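## Task

Move the mailing tube onto the top of the desk beside arm1, the offcut of steel tube onto the top of the desk beside arm2, and the green hose coupler onto the top of the wooden shelf beside arm3. Each must keep its current upright orientation and have its entire base resting on that top. Every other object has to finish resting directly on the top of whatever furniture it occupies now. The attempt fails if any object that came from a top ends up, unheld, on the floor or on a lower board beneath a top. Objects that stay in place only because a robot is holding them do not count. Finish by opening the grippers and withdrawing the arms.

## Robot and tools

Setup: three identical i2rt Big YAM arms, named arm1, arm2 and arm3. Each has six revolute joints, a two-finger gripper and a wrist camera (arm1_cam_wrist, arm2_cam_wrist, arm3_cam_wrist). Two fixed room cameras, room_a and room_b, watch the scene. With joints 1 and 6 at zero and the hand level and pointing forward, the wrist camera is above the hand looking toward the fingertips. The hand reaches roughly 1.0 m out from the joint 1 axis. Loose objects can occasionally get a small random shove.

Frame: one shared scene frame, origin on the floor, +z upward. The hand point is midway between the fingertips; its z axis runs along the fingers and its y axis is the direction the fingers open and close. Hand poses depend on each robot's foot pose, which is never printed.

execute_actions(actions, cameras): actions is a list holding either nothing (just report state and images) or a single action. The action is an object keyed by robot name; each robot gets a "joints" object of absolute joint targets (not offsets) by name. All joint values are in radians, gripper in meters: joint1_rad -2.879 to 2.879 (rotates the arm about its base, positive counter-clockwise seen from above, zero points the way the foot faces); joint2_rad 0 to 3.141 (shoulder, zero is upper arm lying back roughly level, increasing lifts it up then forward); joint3_rad 0 to 3.019 (elbow, zero is fully folded, increasing opens); joint4_rad -1.692 to 1.57 (hand pitch, positive tilts fingers up); joint5_rad -1.57 to 1.57 (hand yaw, positive toward the arm's right); joint6_rad -2.094 to 2.094 (hand roll, positive clockwise viewed from behind); gripper_m 0 to 0.093 (fingertip gap). Completion tolerances are ±0.045, ±0.14, ±0.09, ±0.055, ±0.03, ±0.035 rad and ±0.003 m respectively. Any subset of joints and robots may appear; all start together and may finish at different moments. Omitted joints or robots can still be driving toward an earlier target. An unknown key or out-of-range number rejects the whole call and nothing moves. Joints move at different speeds, so the hand can sweep a wide arc between postures. cameras is a list of camera names or "all"; omitted, null or ["all"] gives every camera, [] gives none; images come in the order of the "pictures" line. Example action: {"arm1": {"joints": {"gripper_m": 0.05}}, "arm2": {"joints": {"joint1_rad": 0.3}}}.

wait(seconds): 0 to 10; commands nothing, lets the scene run, returns the same report as an empty action.

zoom_image(camera, region): enlarges part of a camera's most recent full image; region is [x0, y0, x1, y1] in pixels from the top-left, at most 504 by 504.

finished_scene(scene): integer 1 to 2, the current scene's number; irreversible, reports success and opens the next task. Replying without any tool call ends everything.

Result lines: joint_positions gives current values. joint_torques lists drive output for the six arm joints; it carries per-unit offset, scale and noise, is nonzero in free air, and friction can mask or mimic load. joint_status tells how each commanded motion ended: done; "off_target" (stopped away from target, may still push); "contact_stop" or "time_out" (target dropped, holds current position, except a timed-out joint may keep a target within 0.375, 0.375, 0.113, 0.225, 0.075, 0.3 rad of where it is and keep pushing, moving on if freed); "not_followed" (a self/inter-arm collision check withheld that arm's joint targets, shown with a "joint command not followed" line and a "cause:" line; gripper commands still run, and withheld targets may be retried on later actions until replaced). on_its_own lists what this call did not command; "held at" is the held target, not the position. A loaded joint that is holding may sag. Tiny target changes may produce no motion. If a stop is reported, later motion calls in the same reply are skipped.

Hazards: the arm does not halt on contact and can push very hard; relieve a pushing joint by sending its reported position. Sustained effort heats motors: a MOTOR HOT line appears from 85 °C, and at 100 °C an OVER-TEMPERATURE FAULT releases that arm and gripper so it falls, with joint_status reading "limit_stop_at_motor_heat" (resend targets afterwards). Some heat carries into the next scene. A hard squeeze between two robots fails the task immediately, and a hard collision may; no line reports robot-robot contact, and the collision check ignores fingers, gripper housings and wrist cameras and can be too late. Robots do not wait for one another. The robot keeps holding the last command while you think. Avoid drops, slips, slamming, knocking objects off tops, and leaving anything held at the end.

Each tool is called after "Call:" by a JSON object that holds its "op" and its "data".

## Session

Call:
{"op": "execute_actions", "data": {"actions": []}}

Scene clock: 0.00 s.
Joint torques (N m, as the arm reports them, + toward a larger angle): no reading
arm1.joint_positions: joint1_rad=-0.319 joint2_rad=+0.339 joint3_rad=+1.347 joint4_rad=-1.377 joint5_rad=+0.025 joint6_rad=+0.079 gripper_m=+0.094
arm1.joint_status: not commanded
arm1.hand: x=-0.0817 y=-0.1687 z=+1.5336 quat_wxyz=(-0.204, +0.749, -0.347, -0.527) (m; scene frame)
arm2.joint_positions: joint1_rad=-0.884 joint2_rad=+0.491 joint3_rad=+1.365 joint4_rad=-1.461 joint5_rad=-0.025 joint6_rad=+0.302 gripper_m=+0.094
arm2.joint_status: not commanded
arm2.hand: x=+1.4561 y=+0.4142 z=+1.3597 quat_wxyz=(-0.378, +0.282, -0.837, -0.277) (m; scene frame)
arm3.joint_positions: joint1_rad=-0.463 joint2_rad=+0.573 joint3_rad=+1.656 joint4_rad=-1.224 joint5_rad=-0.102 joint6_rad=+0.640 gripper_m=+0.094
arm3.joint_status: not commanded
arm3.hand: x=-1.3179 y=+0.1364 z=+1.6328 quat_wxyz=(-0.367, +0.237, -0.714, -0.547) (m; scene frame)
pictures: arm1_cam_wrist, arm2_cam_wrist, arm3_cam_wrist, room_a, room_b
Images, in order (width x height): arm1_cam_wrist 504x504, arm2_cam_wrist 504x504, arm3_cam_wrist 504x504, room_a 504x504, room_b 504x504.

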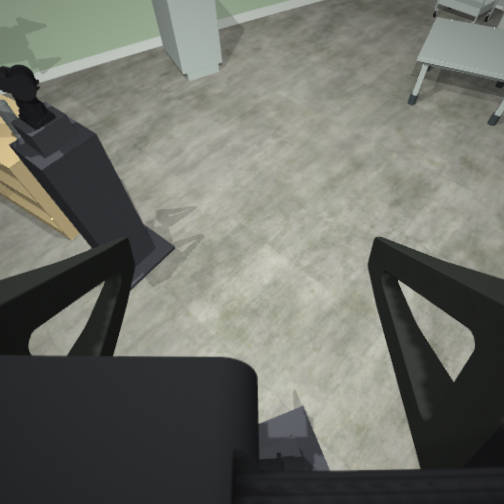

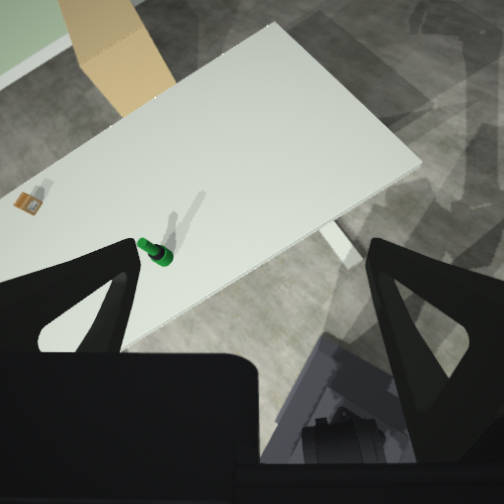

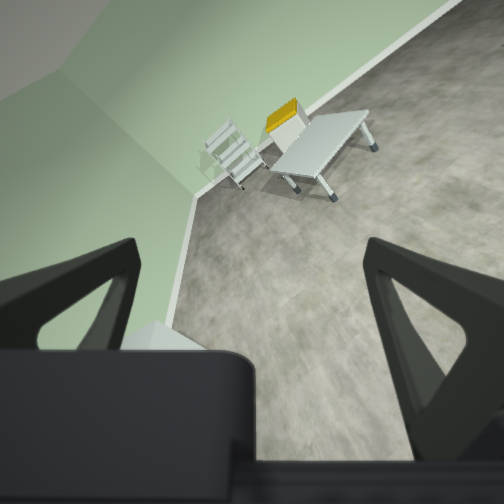

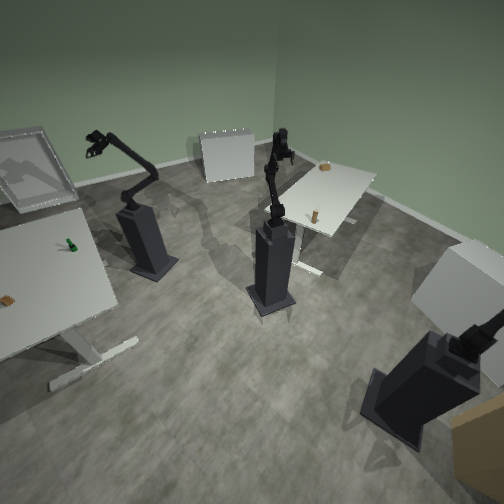

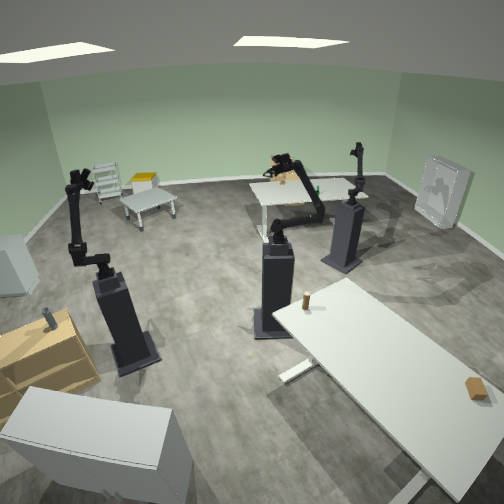

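Call:
{"op": "execute_actions", "data": {"actions": [{"arm3":{"joints":{"joint1_rad":1.8,"joint2_rad":1.633,"joint3_rad":1.15,"joint4_rad":-1.08,"joint5_rad":0,"joint6_rad":0}},"arm2":{"joints":{"joint1_rad":-0.25,"joint2_rad":1.65,"joint3_rad":1.6,"joint4_rad":-1.52,"joint5_rad":0,"joint6_rad":0}},"arm1":{"joints":{"joint1_rad":0.28,"joint2_rad":2.3,"joint3_rad":1.0,"joint4_rad":1.4,"joint5_rad":0,"joint6_rad":0}}}], "cameras": ["arm2_cam_wrist","arm3_cam_wrist","room_a","room_b"]}}

Call:
{"op": "zoom_image", "data": {"camera": "room_b", "region": [0, 230, 140, 370]}}

Call:
{"op": "zoom_image", "data": {"camera": "room_a", "region": [20, 150, 150, 280]}}

Scene clock: 2.60 s.
Joint torques (N m, as the arm reports them, + toward a larger angle): arm1=[ -2.43 -16.67   3.9    2.58  -0.02  -0.2 ] | arm2=[  0.95 -13.6    9.28  -0.13  -0.12  -0.24] | arm3=[-0.39 -9.77  8.66  0.47 -0.08 -0.07]
arm1.joint_positions: joint1_rad=+0.282 joint2_rad=+2.312 joint3_rad=+0.999 joint4_rad=+1.375 joint5_rad=+0.001 joint6_rad=+0.016 gripper_m=+0.094
arm1.joint_status: all done
arm1.hand: x=-0.6572 y=-0.1381 z=+0.9867 quat_wxyz=(-0.059, +0.683, -0.065, -0.725) (m; scene frame)
arm2.joint_positions: joint1_rad=-0.248 joint2_rad=+1.640 joint3_rad=+1.590 joint4_rad=-1.513 joint5_rad=+0.001 joint6_rad=+0.009 gripper_m=+0.094
arm2.joint_status: all done
arm2.hand: x=+1.3593 y=+0.7709 z=+1.0683 quat_wxyz=(+0.001, +0.704, -0.710, +0.002) (m; scene frame)
arm3.joint_positions: joint1_rad=+1.803 joint2_rad=+1.614 joint3_rad=+1.132 joint4_rad=-1.077 joint5_rad=+0.001 joint6_rad=+0.013 gripper_m=+0.094
arm3.joint_status: all done
arm3.hand: x=-1.7876 y=-0.1557 z=+1.0183 quat_wxyz=(-0.005, +0.988, +0.154, -0.006) (m; scene frame)
pictures: arm2_cam_wrist, arm3_cam_wrist, room_a, room_b
Images, in order (width x height): arm2_cam_wrist 504x504, arm3_cam_wrist 504x504, room_a 504x504, room_b 504x504.

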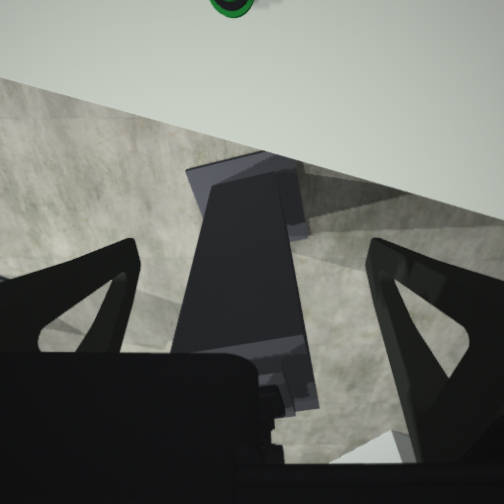

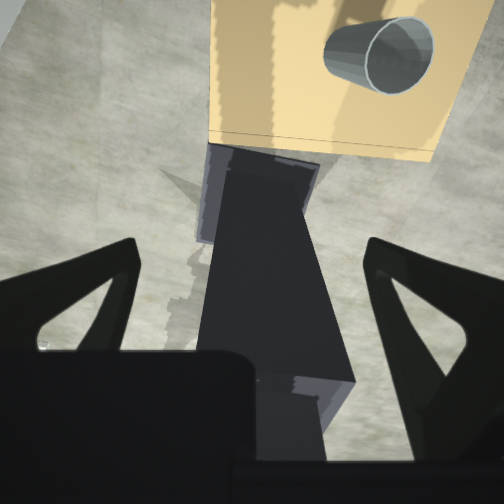

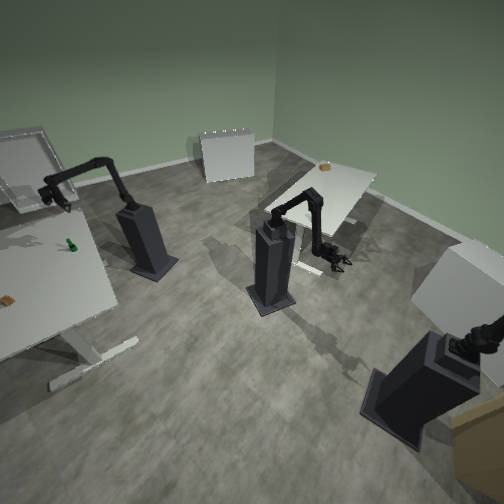

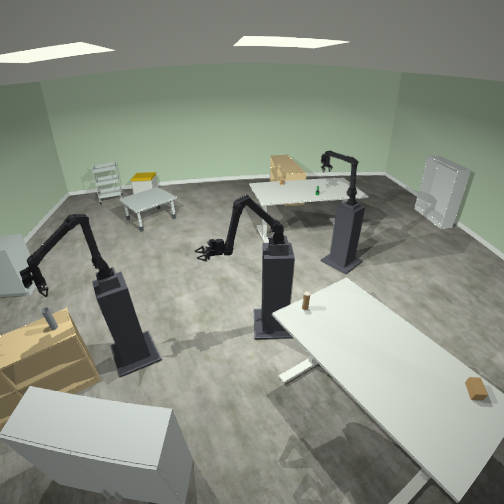

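Region (0, 230, 140, 370) of room_b's 504x504 image, scaled by 3.600, with more detail than that image has.

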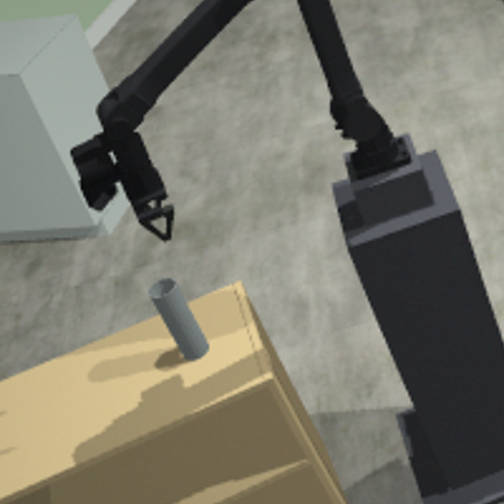

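Region (20, 150, 150, 280) of room_a's 504x504 image, scaled by 3.877, with more detail than that image has.

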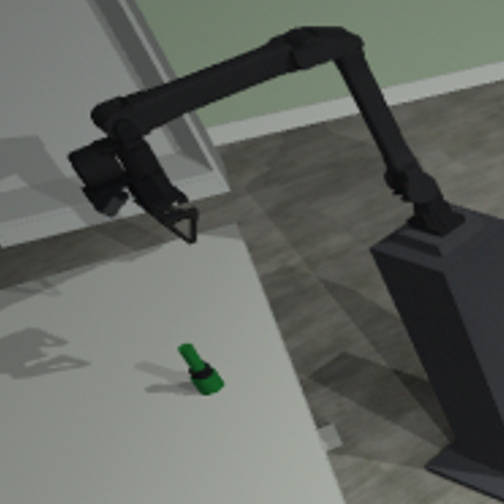

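Call:
{"op": "execute_actions", "data": {"actions": [{"arm3":{"joints":{"joint1_rad":1.535,"joint2_rad":1.98,"joint3_rad":1.335,"joint4_rad":-0.9}},"arm2":{"joints":{"joint1_rad":-0.21,"joint2_rad":1.93,"joint3_rad":1.78,"joint4_rad":-1.42}}}], "cameras": ["arm2_cam_wrist","arm3_cam_wrist"]}}

Scene clock: 4.13 s.
Joint torques (N m, as the arm reports them, + toward a larger angle): arm1=[ -2.12 -16.82   4.     2.71  -0.03  -0.19] | arm2=[  1.38 -18.63  10.6    0.22  -0.13  -0.24] | arm3=[  0.28 -16.01   7.39   0.76  -0.06  -0.02]
arm1.joint_positions: joint1_rad=+0.282 joint2_rad=+2.312 joint3_rad=+0.999 joint4_rad=+1.375 joint5_rad=+0.001 joint6_rad=+0.016 gripper_m=+0.094
arm1.joint_status: not commanded
arm1.hand: x=-0.6572 y=-0.1381 z=+0.9867 quat_wxyz=(-0.059, +0.683, -0.065, -0.725) (m; scene frame)
arm2.joint_positions: joint1_rad=-0.213 joint2_rad=+1.930 joint3_rad=+1.748 joint4_rad=-1.423 joint5_rad=+0.001 joint6_rad=+0.009 gripper_m=+0.094
arm2.joint_status: all done
arm2.hand: x=+1.3394 y=+0.8563 z=+0.9748 quat_wxyz=(+0.015, +0.716, -0.698, +0.017) (m; scene frame)
arm3.joint_positions: joint1_rad=+1.528 joint2_rad=+1.981 joint3_rad=+1.324 joint4_rad=-0.903 joint5_rad=+0.001 joint6_rad=+0.012 gripper_m=+0.094
arm3.joint_status: all done
arm3.hand: x=-1.9028 y=-0.0385 z=+0.9085 quat_wxyz=(-0.005, +1.000, +0.017, -0.007) (m; scene frame)
pictures: arm2_cam_wrist, arm3_cam_wrist
Images, in order (width x height): arm2_cam_wrist 504x504, arm3_cam_wrist 504x504.

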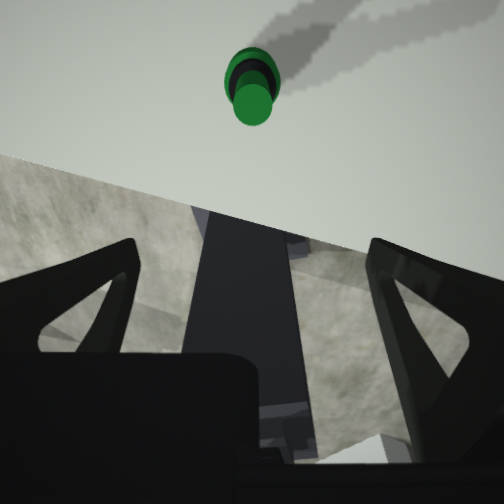

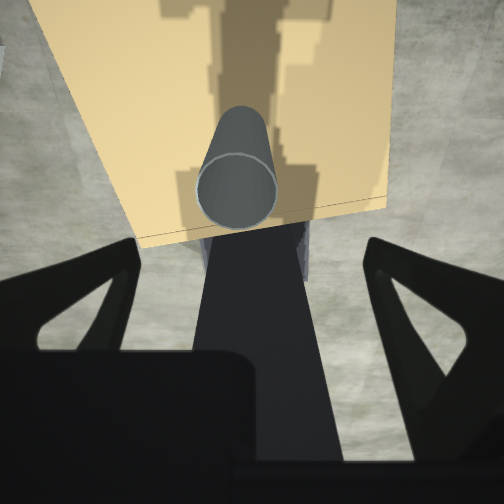

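Call:
{"op": "execute_actions", "data": {"actions": [{"arm3":{"joints":{"joint1_rad":1.557,"joint2_rad":2.225,"joint3_rad":1.255,"joint4_rad":-0.572}},"arm2":{"joints":{"joint1_rad":1.655,"joint2_rad":1.4,"joint3_rad":1.4,"joint4_rad":-1.55}}}], "cameras": ["arm3_cam_wrist"]}}

Scene clock: 6.43 s.
Joint torques (N m, as the arm reports them, + toward a larger angle): arm1=[ -2.59 -17.17   3.76   2.82  -0.02  -0.2 ] | arm2=[ 1.15 -9.76  7.89 -0.05 -0.08 -0.22] | arm3=[  0.48 -16.49   5.8    1.13  -0.07  -0.08]
arm1.joint_positions: joint1_rad=+0.282 joint2_rad=+2.312 joint3_rad=+0.999 joint4_rad=+1.375 joint5_rad=+0.001 joint6_rad=+0.016 gripper_m=+0.094
arm1.joint_status: not commanded
arm1.hand: x=-0.6572 y=-0.1381 z=+0.9867 quat_wxyz=(-0.059, +0.683, -0.065, -0.725) (m; scene frame)
arm2.joint_positions: joint1_rad=+1.658 joint2_rad=+1.388 joint3_rad=+1.411 joint4_rad=-1.542 joint5_rad=-0.001 joint6_rad=+0.007 gripper_m=+0.094
arm2.joint_status: all done
arm2.hand: x=+0.9670 y=+0.1366 z=+1.1154 quat_wxyz=(+0.011, +0.986, +0.163, -0.026) (m; scene frame)
arm3.joint_positions: joint1_rad=+1.550 joint2_rad=+2.232 joint3_rad=+1.241 joint4_rad=-0.584 joint5_rad=+0.001 joint6_rad=+0.012 gripper_m=+0.094
arm3.joint_status: all done
arm3.hand: x=-1.8781 y=-0.0470 z=+0.7586 quat_wxyz=(-0.005, +1.000, +0.028, +0.001) (m; scene frame)
pictures: arm3_cam_wrist
Images, in order (width x height): arm3_cam_wrist 504x504.

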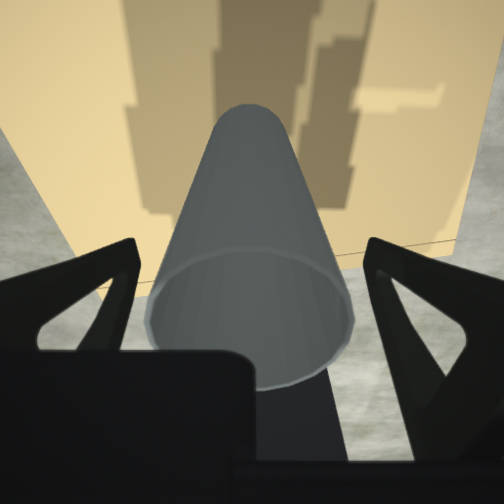

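Call:
{"op": "execute_actions", "data": {"actions": [{"arm3":{"joints":{"gripper_m":0.0}}}], "cameras": ["arm3_cam_wrist"]}}

Scene clock: 7.27 s.
Joint torques (N m, as the arm reports them, + toward a larger angle): arm1=[ -1.92 -17.02   3.99   2.78  -0.02  -0.21] | arm2=[ 0.84 -9.66  7.87 -0.05 -0.07 -0.23] | arm3=[  0.57 -16.47   5.76   1.08  -0.05  -0.09]
arm1.joint_positions: joint1_rad=+0.282 joint2_rad=+2.312 joint3_rad=+0.999 joint4_rad=+1.375 joint5_rad=+0.001 joint6_rad=+0.016 gripper_m=+0.094
arm1.joint_status: not commanded
arm1.hand: x=-0.6572 y=-0.1381 z=+0.9867 quat_wxyz=(-0.059, +0.683, -0.065, -0.725) (m; scene frame)
arm2.joint_positions: joint1_rad=+1.658 joint2_rad=+1.388 joint3_rad=+1.411 joint4_rad=-1.542 joint5_rad=-0.001 joint6_rad=+0.007 gripper_m=+0.094
arm2.joint_status: not commanded
arm2.hand: x=+0.9670 y=+0.1366 z=+1.1154 quat_wxyz=(+0.011, +0.986, +0.163, -0.026) (m; scene frame)
arm3.joint_positions: joint1_rad=+1.550 joint2_rad=+2.232 joint3_rad=+1.241 joint4_rad=-0.582 joint5_rad=+0.000 joint6_rad=+0.012 gripper_m=+0.059
arm3.joint_status: gripper_m off_target (ended at +0.059, target +0.000)
arm3.hand: x=-1.8786 y=-0.0471 z=+0.7586 quat_wxyz=(-0.005, +1.000, +0.028, +0.000) (m; scene frame)
pictures: arm3_cam_wrist
Images, in order (width x height): arm3_cam_wrist 504x504.

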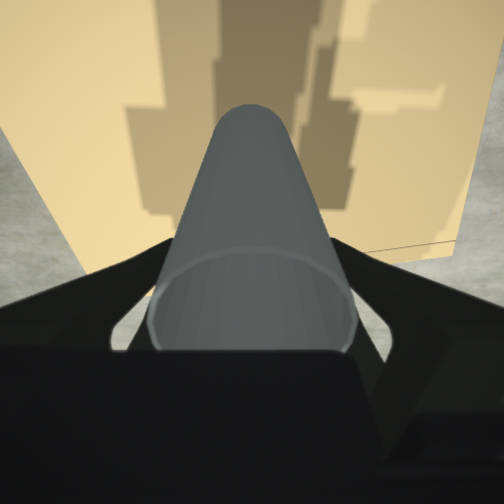

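Call:
{"op": "execute_actions", "data": {"actions": [{"arm3":{"joints":{"joint2_rad":1.90,"joint3_rad":1.39,"joint4_rad":-1.035}},"arm1":{"joints":{"joint2_rad":2.675,"joint3_rad":1.38,"joint4_rad":1.42}}}], "cameras": []}}

Call:
{"op": "execute_actions", "data": {"actions": [{"arm3":{"joints":{"joint1_rad":-1.845}}}], "cameras": ["arm1_cam_wrist","arm3_cam_wrist"]}}

Scene clock: 9.00 s.
Joint torques (N m, as the arm reports them, + toward a larger angle): arm1=[ -2.1  -19.34   5.8    2.39  -0.08  -0.22] | arm2=[ 0.9  -9.6   7.86 -0.04 -0.08 -0.23] | arm3=[  0.62 -15.85   8.23   0.29  -0.02  -0.01]
arm1.joint_positions: joint1_rad=+0.282 joint2_rad=+2.703 joint3_rad=+1.354 joint4_rad=+1.403 joint5_rad=+0.001 joint6_rad=+0.016 gripper_m=+0.094
arm1.joint_status: all done
arm1.hand: x=-0.7088 y=-0.1286 z=+0.8475 quat_wxyz=(-0.059, +0.685, -0.065, -0.723) (m; scene frame)
arm2.joint_positions: joint1_rad=+1.658 joint2_rad=+1.388 joint3_rad=+1.411 joint4_rad=-1.542 joint5_rad=-0.001 joint6_rad=+0.007 gripper_m=+0.094
arm2.joint_status: not commanded
arm2.hand: x=+0.9670 y=+0.1366 z=+1.1154 quat_wxyz=(+0.011, +0.986, +0.163, -0.026) (m; scene frame)
arm3.joint_positions: joint1_rad=+1.550 joint2_rad=+1.908 joint3_rad=+1.372 joint4_rad=-1.026 joint5_rad=+0.000 joint6_rad=+0.012 gripper_m=+0.059
arm3.joint_status: all done
arm3.hand: x=-1.9036 y=-0.0509 z=+0.9614 quat_wxyz=(-0.005, +1.000, +0.028, -0.006) (m; scene frame)
pictures: none
No camera images: the call's "cameras" was empty. Leave "cameras" out to get every camera's image.

Scene clock: 11.80 s.
Joint torques (N m, as the arm reports them, + toward a larger angle): arm1=[ -1.77 -20.23   5.86   2.49  -0.06  -0.16] | arm2=[ 1.01 -9.54  7.89 -0.08 -0.08 -0.22] | arm3=[  0.76 -16.13   8.44   0.33  -0.18  -0.06]
arm1.joint_positions: joint1_rad=+0.282 joint2_rad=+2.703 joint3_rad=+1.354 joint4_rad=+1.403 joint5_rad=+0.001 joint6_rad=+0.016 gripper_m=+0.094
arm1.joint_status: not commanded
arm1.hand: x=-0.7088 y=-0.1286 z=+0.8475 quat_wxyz=(-0.059, +0.685, -0.065, -0.723) (m; scene frame)
arm2.joint_positions: joint1_rad=+1.658 joint2_rad=+1.388 joint3_rad=+1.411 joint4_rad=-1.542 joint5_rad=-0.001 joint6_rad=+0.007 gripper_m=+0.094
arm2.joint_status: not commanded
arm2.hand: x=+0.9670 y=+0.1366 z=+1.1154 quat_wxyz=(+0.011, +0.986, +0.163, -0.026) (m; scene frame)
arm3.joint_positions: joint1_rad=-1.855 joint2_rad=+1.908 joint3_rad=+1.372 joint4_rad=-1.026 joint5_rad=+0.004 joint6_rad=+0.011 gripper_m=+0.059
arm3.joint_status: all done
arm3.hand: x=-0.8315 y=-0.1200 z=+0.9582 quat_wxyz=(-0.003, -0.103, -0.995, -0.003) (m; scene frame)
pictures: arm1_cam_wrist, arm3_cam_wrist
Images, in order (width x height): arm1_cam_wrist 504x504, arm3_cam_wrist 504x504.

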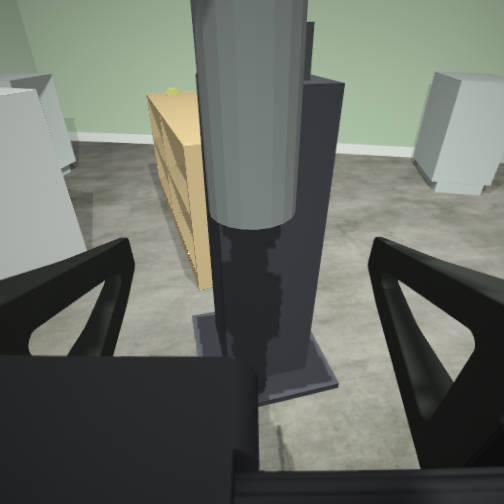

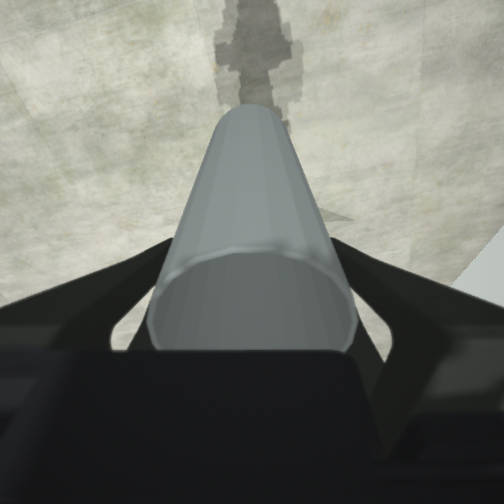

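Call:
{"op": "execute_actions", "data": {"actions": [{"arm1":{"joints":{"joint2_rad":2.765,"joint3_rad":1.80,"joint4_rad":1.085}}}], "cameras": ["arm1_cam_wrist","arm3_cam_wrist"]}}

Call:
{"op": "execute_actions", "data": {"actions": [{"arm1":{"joints":{"gripper_m":0.0}}}], "cameras": ["arm3_cam_wrist","room_b"]}}

Call:
{"op": "zoom_image", "data": {"camera": "room_b", "region": [130, 210, 230, 310]}}

Scene clock: 13.20 s.
Joint torques (N m, as the arm reports them, + toward a larger angle): arm1=[ -2.24 -22.03   9.17   1.5   -0.05  -0.19] | arm2=[ 0.8  -9.58  7.88 -0.05 -0.08 -0.23] | arm3=[  0.83 -15.38   8.33   0.36  -0.19  -0.05]
arm1.joint_positions: joint1_rad=+0.282 joint2_rad=+2.777 joint3_rad=+1.769 joint4_rad=+1.094 joint5_rad=+0.001 joint6_rad=+0.016 gripper_m=+0.094
arm1.joint_status: all done
arm1.hand: x=-0.8326 y=-0.1069 z=+0.8768 quat_wxyz=(-0.060, +0.674, -0.064, -0.734) (m; scene frame)
arm2.joint_positions: joint1_rad=+1.658 joint2_rad=+1.388 joint3_rad=+1.411 joint4_rad=-1.542 joint5_rad=-0.001 joint6_rad=+0.007 gripper_m=+0.094
arm2.joint_status: not commanded
arm2.hand: x=+0.9670 y=+0.1366 z=+1.1154 quat_wxyz=(+0.011, +0.986, +0.163, -0.026) (m; scene frame)
arm3.joint_positions: joint1_rad=-1.855 joint2_rad=+1.908 joint3_rad=+1.372 joint4_rad=-1.026 joint5_rad=+0.004 joint6_rad=+0.011 gripper_m=+0.059
arm3.joint_status: not commanded
arm3.hand: x=-0.8315 y=-0.1200 z=+0.9582 quat_wxyz=(-0.003, -0.103, -0.995, -0.003) (m; scene frame)
pictures: arm1_cam_wrist, arm3_cam_wrist
Images, in order (width x height): arm1_cam_wrist 504x504, arm3_cam_wrist 504x504.

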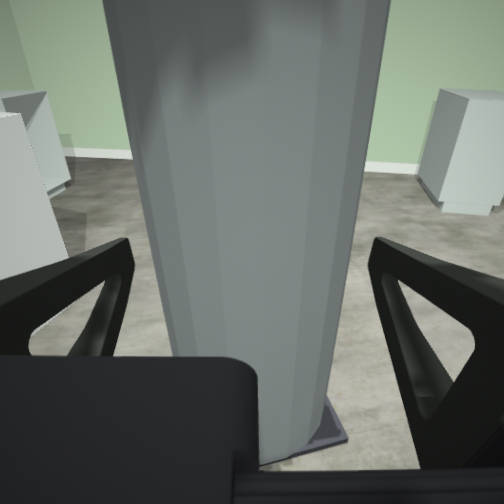

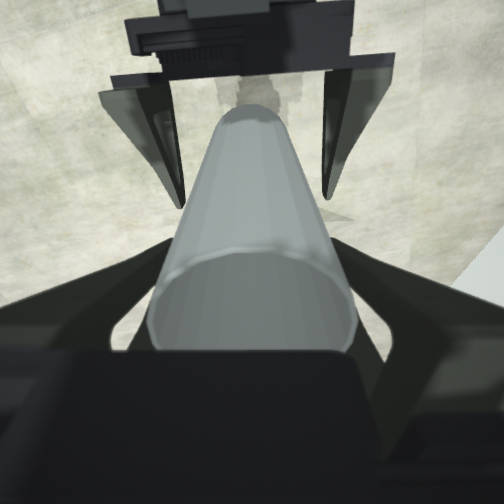

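Scene clock: 13.93 s.
Joint torques (N m, as the arm reports them, + toward a larger angle): arm1=[ -1.87 -22.3    9.09   1.47  -0.03  -0.14] | arm2=[ 0.94 -9.64  7.89 -0.1  -0.09 -0.23] | arm3=[  0.19 -15.38   8.3    0.19  -0.21  -0.04]
arm1.joint_positions: joint1_rad=+0.282 joint2_rad=+2.777 joint3_rad=+1.769 joint4_rad=+1.094 joint5_rad=+0.001 joint6_rad=+0.009 gripper_m=+0.059
arm1.joint_status: gripper_m off_target (ended at +0.059, target +0.000)
arm1.hand: x=-0.8326 y=-0.1070 z=+0.8766 quat_wxyz=(-0.062, +0.674, -0.061, -0.733) (m; scene frame)
arm2.joint_positions: joint1_rad=+1.658 joint2_rad=+1.388 joint3_rad=+1.411 joint4_rad=-1.542 joint5_rad=-0.001 joint6_rad=+0.007 gripper_m=+0.094
arm2.joint_status: not commanded
arm2.hand: x=+0.9670 y=+0.1366 z=+1.1154 quat_wxyz=(+0.011, +0.986, +0.163, -0.026) (m; scene frame)
arm3.joint_positions: joint1_rad=-1.855 joint2_rad=+1.908 joint3_rad=+1.372 joint4_rad=-1.026 joint5_rad=+0.004 joint6_rad=+0.011 gripper_m=+0.059
arm3.joint_status: not commanded
arm3.hand: x=-0.8315 y=-0.1200 z=+0.9582 quat_wxyz=(-0.003, -0.102, -0.995, -0.003) (m; scene frame)
pictures: arm3_cam_wrist, room_b
Images, in order (width x height): arm3_cam_wrist 504x504, room_b 504x504.

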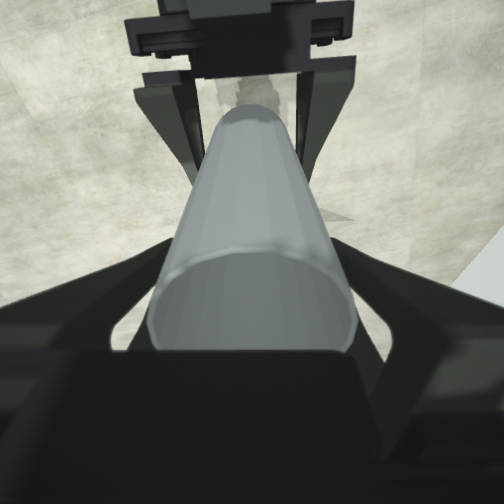

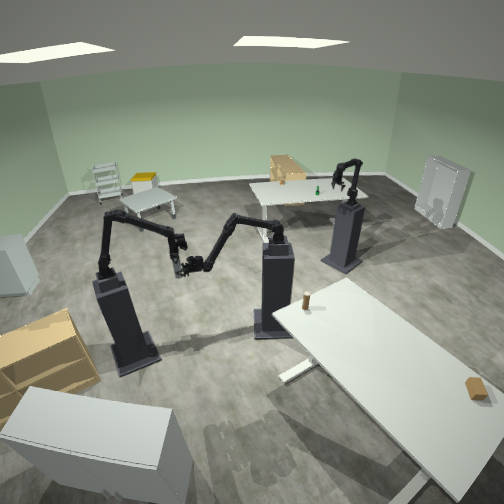

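Region (130, 210, 230, 310) of room_b's 504x504 image, scaled by 5.040, with more detail than that image has.

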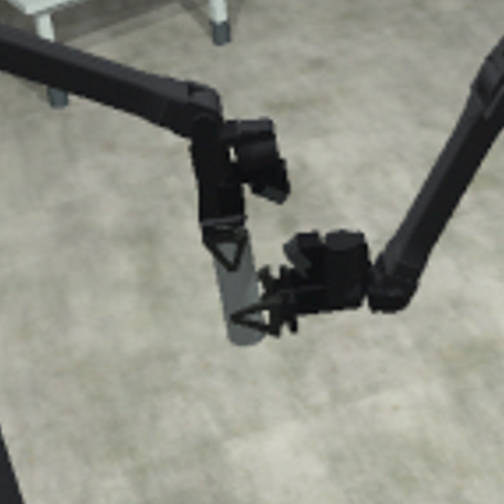

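Call:
{"op": "execute_actions", "data": {"actions": [{"arm3":{"joints":{"gripper_m":0.093}}}], "cameras": []}}

Call:
{"op": "execute_actions", "data": {"actions": [{"arm3":{"joints":{"joint2_rad":1.72,"joint3_rad":1.43,"joint4_rad":-1.25}}}], "cameras": []}}

Call:
{"op": "execute_actions", "data": {"actions": [{"arm1":{"joints":{"joint1_rad":-2.316}},"arm2":{"joints":{"joint2_rad":2.0,"joint3_rad":2.11,"joint4_rad":-1.65}}}], "cameras": ["arm2_cam_wrist","room_a"]}}

Scene clock: 15.20 s.
Joint torques (N m, as the arm reports them, + toward a larger angle): arm1=[ -2.48 -24.49   8.93   2.54  -0.01  -0.1 ] | arm2=[ 1.07 -9.6   7.88 -0.09 -0.07 -0.22] | arm3=[  0.72 -15.2    8.22   0.45  -0.19  -0.04]
arm1.joint_positions: joint1_rad=+0.282 joint2_rad=+2.814 joint3_rad=+1.769 joint4_rad=+1.067 joint5_rad=+0.001 joint6_rad=+0.009 gripper_m=+0.059
arm1.joint_status: not commanded
arm1.hand: x=-0.8236 y=-0.1084 z=+0.8393 quat_wxyz=(-0.060, +0.698, -0.064, -0.711) (m; scene frame)
arm2.joint_positions: joint1_rad=+1.658 joint2_rad=+1.388 joint3_rad=+1.411 joint4_rad=-1.542 joint5_rad=-0.001 joint6_rad=+0.007 gripper_m=+0.094
arm2.joint_status: not commanded
arm2.hand: x=+0.9670 y=+0.1366 z=+1.1154 quat_wxyz=(+0.011, +0.986, +0.163, -0.026) (m; scene frame)
arm3.joint_positions: joint1_rad=-1.855 joint2_rad=+1.905 joint3_rad=+1.372 joint4_rad=-1.026 joint5_rad=+0.004 joint6_rad=+0.011 gripper_m=+0.093
arm3.joint_status: all done
arm3.hand: x=-0.8313 y=-0.1201 z=+0.9594 quat_wxyz=(-0.004, -0.102, -0.995, -0.002) (m; scene frame)
pictures: none
No camera images: the call's "cameras" was empty. Leave "cameras" out to get every camera's image.

Scene clock: 16.30 s.
Joint torques (N m, as the arm reports them, + toward a larger angle): arm1=[ -1.71 -24.12   8.87   2.5   -0.01  -0.14] | arm2=[ 0.97 -9.58  7.88 -0.05 -0.08 -0.23] | arm3=[  1.02 -11.04   9.31   0.29  -0.21  -0.09]
arm1.joint_positions: joint1_rad=+0.282 joint2_rad=+2.814 joint3_rad=+1.769 joint4_rad=+1.067 joint5_rad=+0.001 joint6_rad=+0.009 gripper_m=+0.059
arm1.joint_status: not commanded
arm1.hand: x=-0.8236 y=-0.1084 z=+0.8393 quat_wxyz=(-0.060, +0.698, -0.064, -0.711) (m; scene frame)
arm2.joint_positions: joint1_rad=+1.658 joint2_rad=+1.388 joint3_rad=+1.411 joint4_rad=-1.542 joint5_rad=-0.001 joint6_rad=+0.007 gripper_m=+0.094
arm2.joint_status: not commanded
arm2.hand: x=+0.9670 y=+0.1366 z=+1.1154 quat_wxyz=(+0.011, +0.986, +0.163, -0.026) (m; scene frame)
arm3.joint_positions: joint1_rad=-1.855 joint2_rad=+1.690 joint3_rad=+1.410 joint4_rad=-1.239 joint5_rad=+0.004 joint6_rad=+0.011 gripper_m=+0.093
arm3.joint_status: all done
arm3.hand: x=-0.8587 y=-0.1158 z=+1.0809 quat_wxyz=(-0.024, -0.103, -0.994, -0.001) (m; scene frame)
pictures: none
No camera images: the call's "cameras" was empty. Leave "cameras" out to get every camera's image.

Scene clock: 19.17 s.
Joint torques (N m, as the arm reports them, + toward a larger angle): arm1=[ -2.19 -24.32   8.26   2.56   0.06  -0.1 ] | arm2=[  1.09 -18.64  11.45   0.02  -0.08  -0.23] | arm3=[  0.94 -11.61   9.42   0.32  -0.2   -0.07]
arm1.joint_positions: joint1_rad=-2.308 joint2_rad=+2.814 joint3_rad=+1.777 joint4_rad=+1.064 joint5_rad=+0.000 joint6_rad=+0.007 gripper_m=+0.059
arm1.joint_status: all done
arm1.hand: x=+0.7869 y=+0.0551 z=+0.8480 quat_wxyz=(-0.705, +0.128, -0.684, -0.137) (m; scene frame)
arm2.joint_positions: joint1_rad=+1.658 joint2_rad=+1.990 joint3_rad=+2.068 joint4_rad=-1.646 joint5_rad=-0.001 joint6_rad=+0.007 gripper_m=+0.094
arm2.joint_status: all done
arm2.hand: x=+0.7735 y=+0.0686 z=+1.0702 quat_wxyz=(+0.007, +0.987, +0.163, -0.002) (m; scene frame)
arm3.joint_positions: joint1_rad=-1.855 joint2_rad=+1.690 joint3_rad=+1.410 joint4_rad=-1.239 joint5_rad=+0.004 joint6_rad=+0.011 gripper_m=+0.093
arm3.joint_status: not commanded
arm3.hand: x=-0.8587 y=-0.1158 z=+1.0809 quat_wxyz=(-0.024, -0.103, -0.994, -0.001) (m; scene frame)
pictures: arm2_cam_wrist, room_a
Images, in order (width x height): arm2_cam_wrist 504x504, room_a 504x504.

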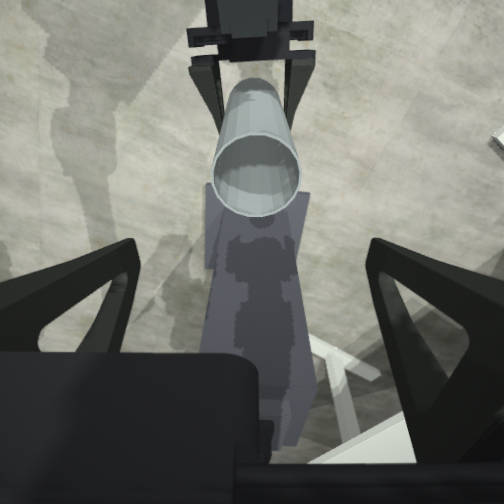

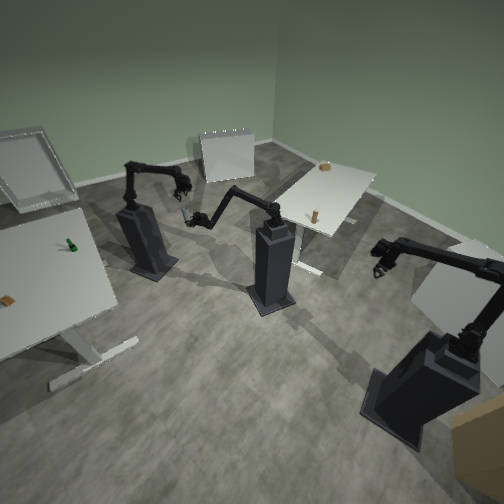

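Call:
{"op": "execute_actions", "data": {"actions": [{"arm2":{"joints":{"joint1_rad":1.648,"joint2_rad":2.0,"joint3_rad":1.742,"joint4_rad":-1.255}}}], "cameras": ["arm2_cam_wrist"]}}

Scene clock: 20.60 s.
Joint torques (N m, as the arm reports them, + toward a larger angle): arm1=[ -2.27 -24.6    8.3    2.65   0.03  -0.08] | arm2=[  0.58 -17.72   8.27   0.61  -0.08  -0.23] | arm3=[  0.68 -10.97   9.43   0.4   -0.18  -0.08]
arm1.joint_positions: joint1_rad=-2.308 joint2_rad=+2.814 joint3_rad=+1.777 joint4_rad=+1.064 joint5_rad=+0.000 joint6_rad=+0.007 gripper_m=+0.059
arm1.joint_status: not commanded
arm1.hand: x=+0.7869 y=+0.0551 z=+0.8480 quat_wxyz=(-0.705, +0.128, -0.684, -0.137) (m; scene frame)
arm2.joint_positions: joint1_rad=+1.658 joint2_rad=+1.981 joint3_rad=+1.745 joint4_rad=-1.264 joint5_rad=-0.001 joint6_rad=+0.007 gripper_m=+0.094
arm2.joint_status: all done
arm2.hand: x=+0.7696 y=+0.0657 z=+0.9533 quat_wxyz=(+0.012, +0.986, +0.163, -0.035) (m; scene frame)
arm3.joint_positions: joint1_rad=-1.855 joint2_rad=+1.690 joint3_rad=+1.410 joint4_rad=-1.239 joint5_rad=+0.004 joint6_rad=+0.011 gripper_m=+0.093
arm3.joint_status: not commanded
arm3.hand: x=-0.8587 y=-0.1158 z=+1.0809 quat_wxyz=(-0.024, -0.103, -0.994, -0.001) (m; scene frame)
pictures: arm2_cam_wrist
Images, in order (width x height): arm2_cam_wrist 504x504.

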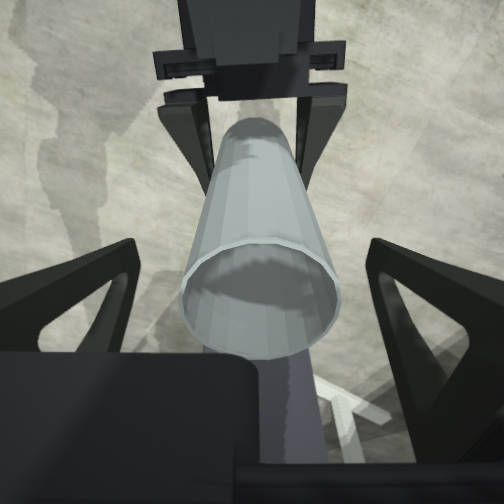

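Call:
{"op": "execute_actions", "data": {"actions": [{"arm2":{"joints":{"joint1_rad":1.64,"joint2_rad":1.99,"joint3_rad":1.683,"joint4_rad":-1.225}}}], "cameras": ["arm2_cam_wrist"]}}

Call:
{"op": "execute_actions", "data": {"actions": [{"arm2":{"joints":{"gripper_m":0.0}}}], "cameras": ["arm2_cam_wrist","arm1_cam_wrist"]}}

Scene clock: 21.43 s.
Joint torques (N m, as the arm reports them, + toward a larger angle): arm1=[ -2.59 -24.69   8.36   2.49   0.02  -0.09] | arm2=[  0.62 -18.33   8.07   0.56  -0.07  -0.23] | arm3=[  0.98 -11.33   9.23   0.24  -0.17  -0.02]
arm1.joint_positions: joint1_rad=-2.308 joint2_rad=+2.814 joint3_rad=+1.777 joint4_rad=+1.064 joint5_rad=+0.000 joint6_rad=+0.007 gripper_m=+0.059
arm1.joint_status: not commanded
arm1.hand: x=+0.7869 y=+0.0551 z=+0.8480 quat_wxyz=(-0.705, +0.128, -0.684, -0.137) (m; scene frame)
arm2.joint_positions: joint1_rad=+1.649 joint2_rad=+1.981 joint3_rad=+1.687 joint4_rad=-1.234 joint5_rad=-0.001 joint6_rad=+0.007 gripper_m=+0.094
arm2.joint_status: all done
arm2.hand: x=+0.7796 y=+0.0746 z=+0.9316 quat_wxyz=(+0.010, +0.987, +0.159, -0.021) (m; scene frame)
arm3.joint_positions: joint1_rad=-1.855 joint2_rad=+1.690 joint3_rad=+1.410 joint4_rad=-1.239 joint5_rad=+0.004 joint6_rad=+0.011 gripper_m=+0.093
arm3.joint_status: not commanded
arm3.hand: x=-0.8587 y=-0.1158 z=+1.0809 quat_wxyz=(-0.024, -0.103, -0.994, -0.001) (m; scene frame)
pictures: arm2_cam_wrist
Images, in order (width x height): arm2_cam_wrist 504x504.

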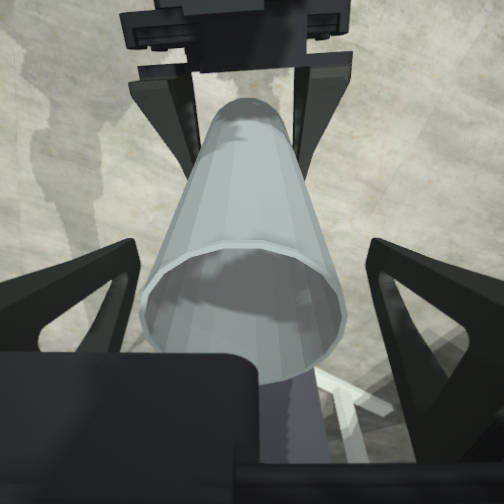

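Scene clock: 22.17 s.
Joint torques (N m, as the arm reports them, + toward a larger angle): arm1=[ -2.45 -24.05   8.28   2.52   0.14  -0.05] | arm2=[  0.71 -17.99   8.02   0.54   0.13  -0.2 ] | arm3=[  0.79 -10.92   9.45   0.33  -0.15  -0.05]
arm1.joint_positions: joint1_rad=-2.308 joint2_rad=+2.814 joint3_rad=+1.777 joint4_rad=+1.062 joint5_rad=-0.003 joint6_rad=+0.002 gripper_m=+0.059
arm1.joint_status: not commanded
arm1.hand: x=+0.7866 y=+0.0558 z=+0.8476 quat_wxyz=(-0.704, +0.131, -0.684, -0.137) (m; scene frame)
arm2.joint_positions: joint1_rad=+1.650 joint2_rad=+1.981 joint3_rad=+1.687 joint4_rad=-1.233 joint5_rad=-0.005 joint6_rad=+0.005 gripper_m=+0.059
arm2.joint_status: gripper_m off_target (ended at +0.059, target +0.000)
arm2.hand: x=+0.7798 y=+0.0737 z=+0.9316 quat_wxyz=(+0.012, +0.987, +0.160, -0.021) (m; scene frame)
arm3.joint_positions: joint1_rad=-1.855 joint2_rad=+1.690 joint3_rad=+1.410 joint4_rad=-1.239 joint5_rad=+0.004 joint6_rad=+0.011 gripper_m=+0.093
arm3.joint_status: not commanded
arm3.hand: x=-0.8587 y=-0.1158 z=+1.0809 quat_wxyz=(-0.024, -0.103, -0.994, -0.001) (m; scene frame)
pictures: arm1_cam_wrist, arm2_cam_wrist
Images, in order (width x height): arm1_cam_wrist 504x504, arm2_cam_wrist 504x504.

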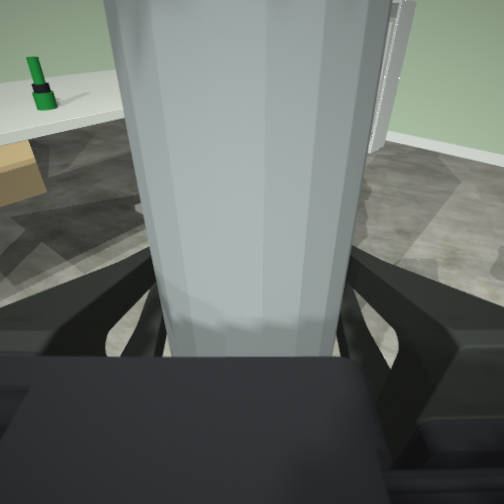

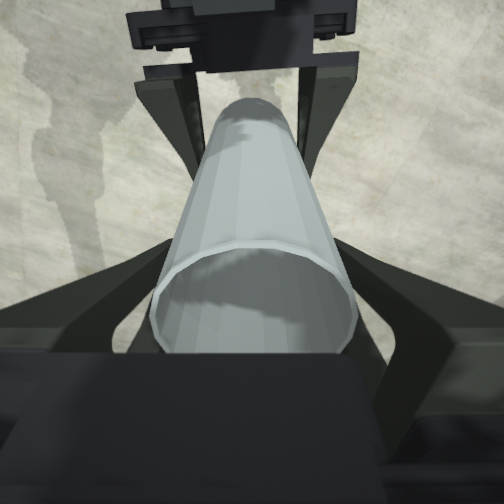

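Call:
{"op": "execute_actions", "data": {"actions": [{"arm1":{"joints":{"gripper_m":0.093,"joint2_rad":2.80}}}], "cameras": []}}

Call:
{"op": "execute_actions", "data": {"actions": [{"arm1":{"joints":{"joint2_rad":2.62,"joint3_rad":1.158,"joint4_rad":1.5}},"arm2":{"joints":{"joint2_rad":1.63,"joint3_rad":1.62,"joint4_rad":-1.54}}}], "cameras": []}}

Call:
{"op": "execute_actions", "data": {"actions": [{"arm2":{"joints":{"joint1_rad":-0.62}}}], "cameras": []}}

Call:
{"op": "execute_actions", "data": {"actions": [{"arm2":{"joints":{"joint2_rad":1.99,"joint3_rad":1.785,"joint4_rad":-1.305}}}], "cameras": ["arm2_cam_wrist","room_a"]}}

Call:
{"op": "zoom_image", "data": {"camera": "room_a", "region": [20, 170, 120, 270]}}

Scene clock: 23.37 s.
Joint torques (N m, as the arm reports them, + toward a larger angle): arm1=[ -2.9  -22.06   8.37   2.65   0.15  -0.03] | arm2=[  0.62 -17.94   8.91   0.49  -0.03  -0.2 ] | arm3=[  0.74 -11.37   9.49   0.22  -0.17  -0.03]
arm1.joint_positions: joint1_rad=-2.308 joint2_rad=+2.816 joint3_rad=+1.777 joint4_rad=+1.063 joint5_rad=-0.003 joint6_rad=+0.002 gripper_m=+0.093
arm1.joint_status: all done
arm1.hand: x=+0.7863 y=+0.0554 z=+0.8465 quat_wxyz=(-0.704, +0.131, -0.685, -0.136) (m; scene frame)
arm2.joint_positions: joint1_rad=+1.649 joint2_rad=+1.981 joint3_rad=+1.674 joint4_rad=-1.233 joint5_rad=-0.001 joint6_rad=+0.005 gripper_m=+0.059
arm2.joint_status: not commanded
arm2.hand: x=+0.7839 y=+0.0759 z=+0.9267 quat_wxyz=(+0.009, +0.987, +0.160, -0.015) (m; scene frame)
arm3.joint_positions: joint1_rad=-1.855 joint2_rad=+1.690 joint3_rad=+1.410 joint4_rad=-1.239 joint5_rad=+0.004 joint6_rad=+0.011 gripper_m=+0.093
arm3.joint_status: not commanded
arm3.hand: x=-0.8587 y=-0.1158 z=+1.0809 quat_wxyz=(-0.024, -0.103, -0.994, -0.001) (m; scene frame)
pictures: none
No camera images: the call's "cameras" was empty. Leave "cameras" out to get every camera's image.

Scene clock: 24.80 s.
Joint torques (N m, as the arm reports them, + toward a larger angle): arm1=[ -2.16 -17.69   2.55   2.75   0.16  -0.08] | arm2=[  0.48 -13.92  10.95   0.15  -0.02  -0.2 ] | arm3=[  0.53 -11.4    9.46   0.29  -0.18  -0.03]
arm1.joint_positions: joint1_rad=-2.308 joint2_rad=+2.636 joint3_rad=+1.156 joint4_rad=+1.476 joint5_rad=-0.003 joint6_rad=+0.002 gripper_m=+0.093
arm1.joint_status: all done
arm1.hand: x=+0.6231 y=-0.0092 z=+0.8544 quat_wxyz=(-0.694, +0.132, -0.695, -0.135) (m; scene frame)
arm2.joint_positions: joint1_rad=+1.649 joint2_rad=+1.633 joint3_rad=+1.585 joint4_rad=-1.537 joint5_rad=-0.001 joint6_rad=+0.005 gripper_m=+0.059
arm2.joint_status: all done
arm2.hand: x=+0.8932 y=+0.1148 z=+1.0771 quat_wxyz=(+0.006, +0.987, +0.160, +0.007) (m; scene frame)
arm3.joint_positions: joint1_rad=-1.855 joint2_rad=+1.690 joint3_rad=+1.410 joint4_rad=-1.239 joint5_rad=+0.004 joint6_rad=+0.011 gripper_m=+0.093
arm3.joint_status: not commanded
arm3.hand: x=-0.8587 y=-0.1158 z=+1.0809 quat_wxyz=(-0.024, -0.103, -0.994, -0.001) (m; scene frame)
pictures: none
No camera images: the call's "cameras" was empty. Leave "cameras" out to get every camera's image.

Scene clock: 27.03 s.
Joint torques (N m, as the arm reports them, + toward a larger angle): arm1=[ -2.41 -18.31   2.7    2.81   0.14  -0.05] | arm2=[  1.67 -15.3   10.95  -0.21  -0.16  -0.2 ] | arm3=[  1.06 -10.76   9.39   0.29  -0.21  -0.07]
arm1.joint_positions: joint1_rad=-2.308 joint2_rad=+2.636 joint3_rad=+1.156 joint4_rad=+1.476 joint5_rad=-0.003 joint6_rad=+0.002 gripper_m=+0.093
arm1.joint_status: not commanded
arm1.hand: x=+0.6231 y=-0.0092 z=+0.8544 quat_wxyz=(-0.694, +0.132, -0.695, -0.135) (m; scene frame)
arm2.joint_positions: joint1_rad=-0.629 joint2_rad=+1.640 joint3_rad=+1.585 joint4_rad=-1.532 joint5_rad=+0.002 joint6_rad=+0.005 gripper_m=+0.059
arm2.joint_status: all done
arm2.hand: x=+1.5430 y=+0.7293 z=+1.0673 quat_wxyz=(+0.009, +0.558, -0.830, +0.011) (m; scene frame)
arm3.joint_positions: joint1_rad=-1.855 joint2_rad=+1.690 joint3_rad=+1.410 joint4_rad=-1.239 joint5_rad=+0.004 joint6_rad=+0.011 gripper_m=+0.093
arm3.joint_status: not commanded
arm3.hand: x=-0.8587 y=-0.1158 z=+1.0809 quat_wxyz=(-0.024, -0.103, -0.994, -0.001) (m; scene frame)
pictures: none
No camera images: the call's "cameras" was empty. Leave "cameras" out to get every camera's image.

Scene clock: 28.27 s.
Joint torques (N m, as the arm reports them, + toward a larger angle): arm1=[ -2.65 -17.46   2.51   2.65   0.13  -0.05] | arm2=[  1.72 -22.39  10.87   0.22  -0.15  -0.2 ] | arm3=[  0.52 -10.87   9.37   0.23  -0.2   -0.05]
arm1.joint_positions: joint1_rad=-2.308 joint2_rad=+2.636 joint3_rad=+1.156 joint4_rad=+1.476 joint5_rad=-0.003 joint6_rad=+0.002 gripper_m=+0.093
arm1.joint_status: not commanded
arm1.hand: x=+0.6231 y=-0.0092 z=+0.8544 quat_wxyz=(-0.694, +0.132, -0.695, -0.135) (m; scene frame)
arm2.joint_positions: joint1_rad=-0.629 joint2_rad=+2.033 joint3_rad=+1.746 joint4_rad=-1.307 joint5_rad=+0.002 joint6_rad=+0.005 gripper_m=+0.059
arm2.joint_status: all done
arm2.hand: x=+1.5875 y=+0.8378 z=+0.9146 quat_wxyz=(+0.012, +0.558, -0.830, +0.013) (m; scene frame)
arm3.joint_positions: joint1_rad=-1.855 joint2_rad=+1.690 joint3_rad=+1.410 joint4_rad=-1.239 joint5_rad=+0.004 joint6_rad=+0.011 gripper_m=+0.093
arm3.joint_status: not commanded
arm3.hand: x=-0.8587 y=-0.1158 z=+1.0809 quat_wxyz=(-0.024, -0.103, -0.994, -0.001) (m; scene frame)
pictures: arm2_cam_wrist, room_a
Images, in order (width x height): arm2_cam_wrist 504x504, room_a 504x504.

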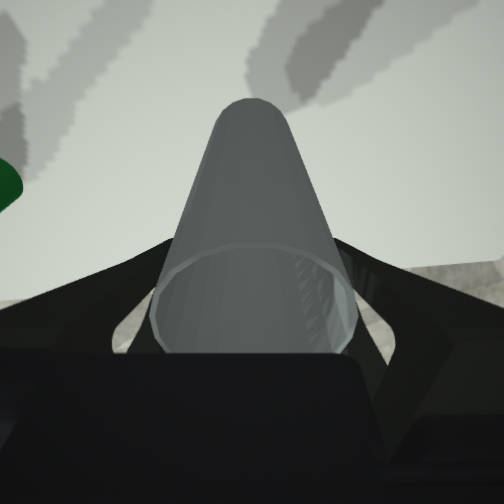

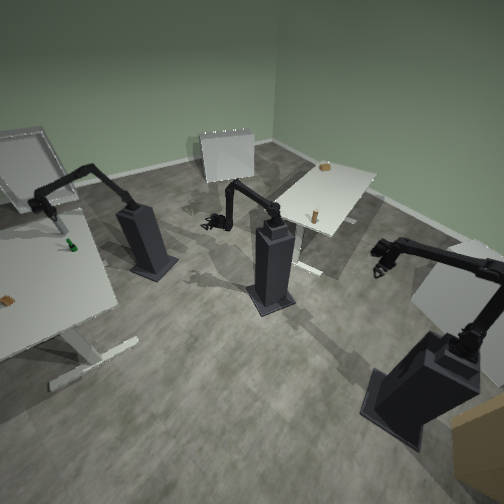

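Region (20, 170, 120, 270) of room_a's 504x504 image, scaled by 5.040, with more detail than that image has.

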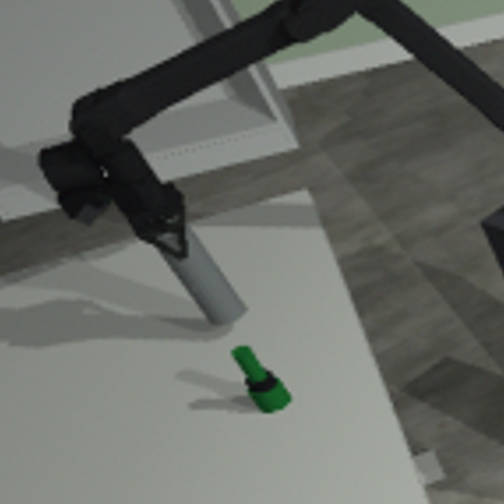

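Call:
{"op": "execute_actions", "data": {"actions": [{"arm2":{"joints":{"joint2_rad":2.07,"joint4_rad":-1.235}}}], "cameras": ["arm2_cam_wrist","room_a"]}}

Call:
{"op": "zoom_image", "data": {"camera": "room_a", "region": [20, 170, 120, 270]}}

Scene clock: 29.30 s.
Joint torques (N m, as the arm reports them, + toward a larger angle): arm1=[ -2.47 -18.09   2.54   2.82   0.16  -0.04] | arm2=[  1.6  -18.95  10.83   0.46  -0.17  -0.2 ] | arm3=[  1.04 -11.07   9.38   0.32  -0.2   -0.04]
arm1.joint_positions: joint1_rad=-2.308 joint2_rad=+2.636 joint3_rad=+1.156 joint4_rad=+1.476 joint5_rad=-0.003 joint6_rad=+0.002 gripper_m=+0.093
arm1.joint_status: not commanded
arm1.hand: x=+0.6231 y=-0.0092 z=+0.8544 quat_wxyz=(-0.694, +0.132, -0.695, -0.135) (m; scene frame)
arm2.joint_positions: joint1_rad=-0.629 joint2_rad=+2.065 joint3_rad=+1.746 joint4_rad=-1.244 joint5_rad=+0.002 joint6_rad=+0.005 gripper_m=+0.059
arm2.joint_status: all done
arm2.hand: x=+1.5927 y=+0.8504 z=+0.8947 quat_wxyz=(-0.001, +0.558, -0.830, +0.004) (m; scene frame)
arm3.joint_positions: joint1_rad=-1.855 joint2_rad=+1.690 joint3_rad=+1.410 joint4_rad=-1.239 joint5_rad=+0.004 joint6_rad=+0.011 gripper_m=+0.093
arm3.joint_status: not commanded
arm3.hand: x=-0.8587 y=-0.1158 z=+1.0809 quat_wxyz=(-0.024, -0.103, -0.994, -0.001) (m; scene frame)
pictures: arm2_cam_wrist, room_a
Images, in order (width x height): arm2_cam_wrist 504x504, room_a 504x504.

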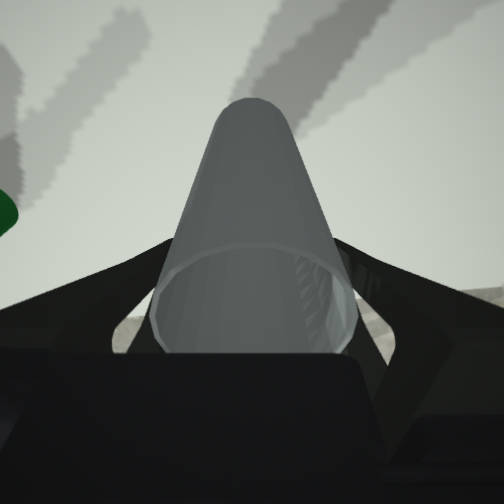

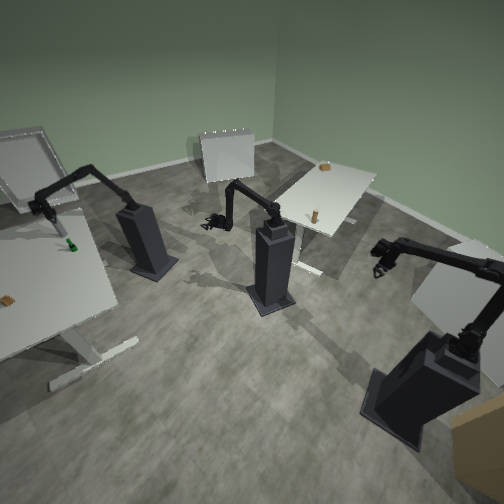

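Region (20, 170, 120, 270) of room_a's 504x504 image, scaled by 5.040, with more detail than that image has.

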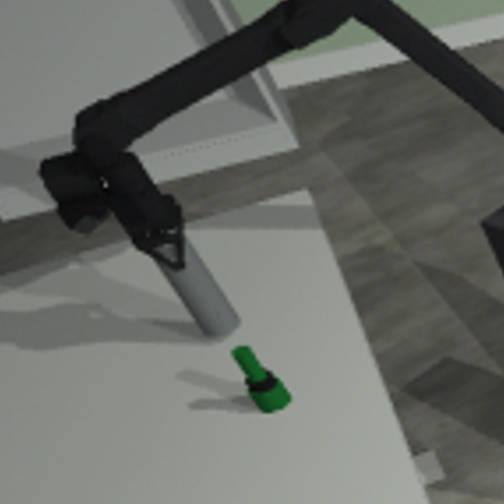

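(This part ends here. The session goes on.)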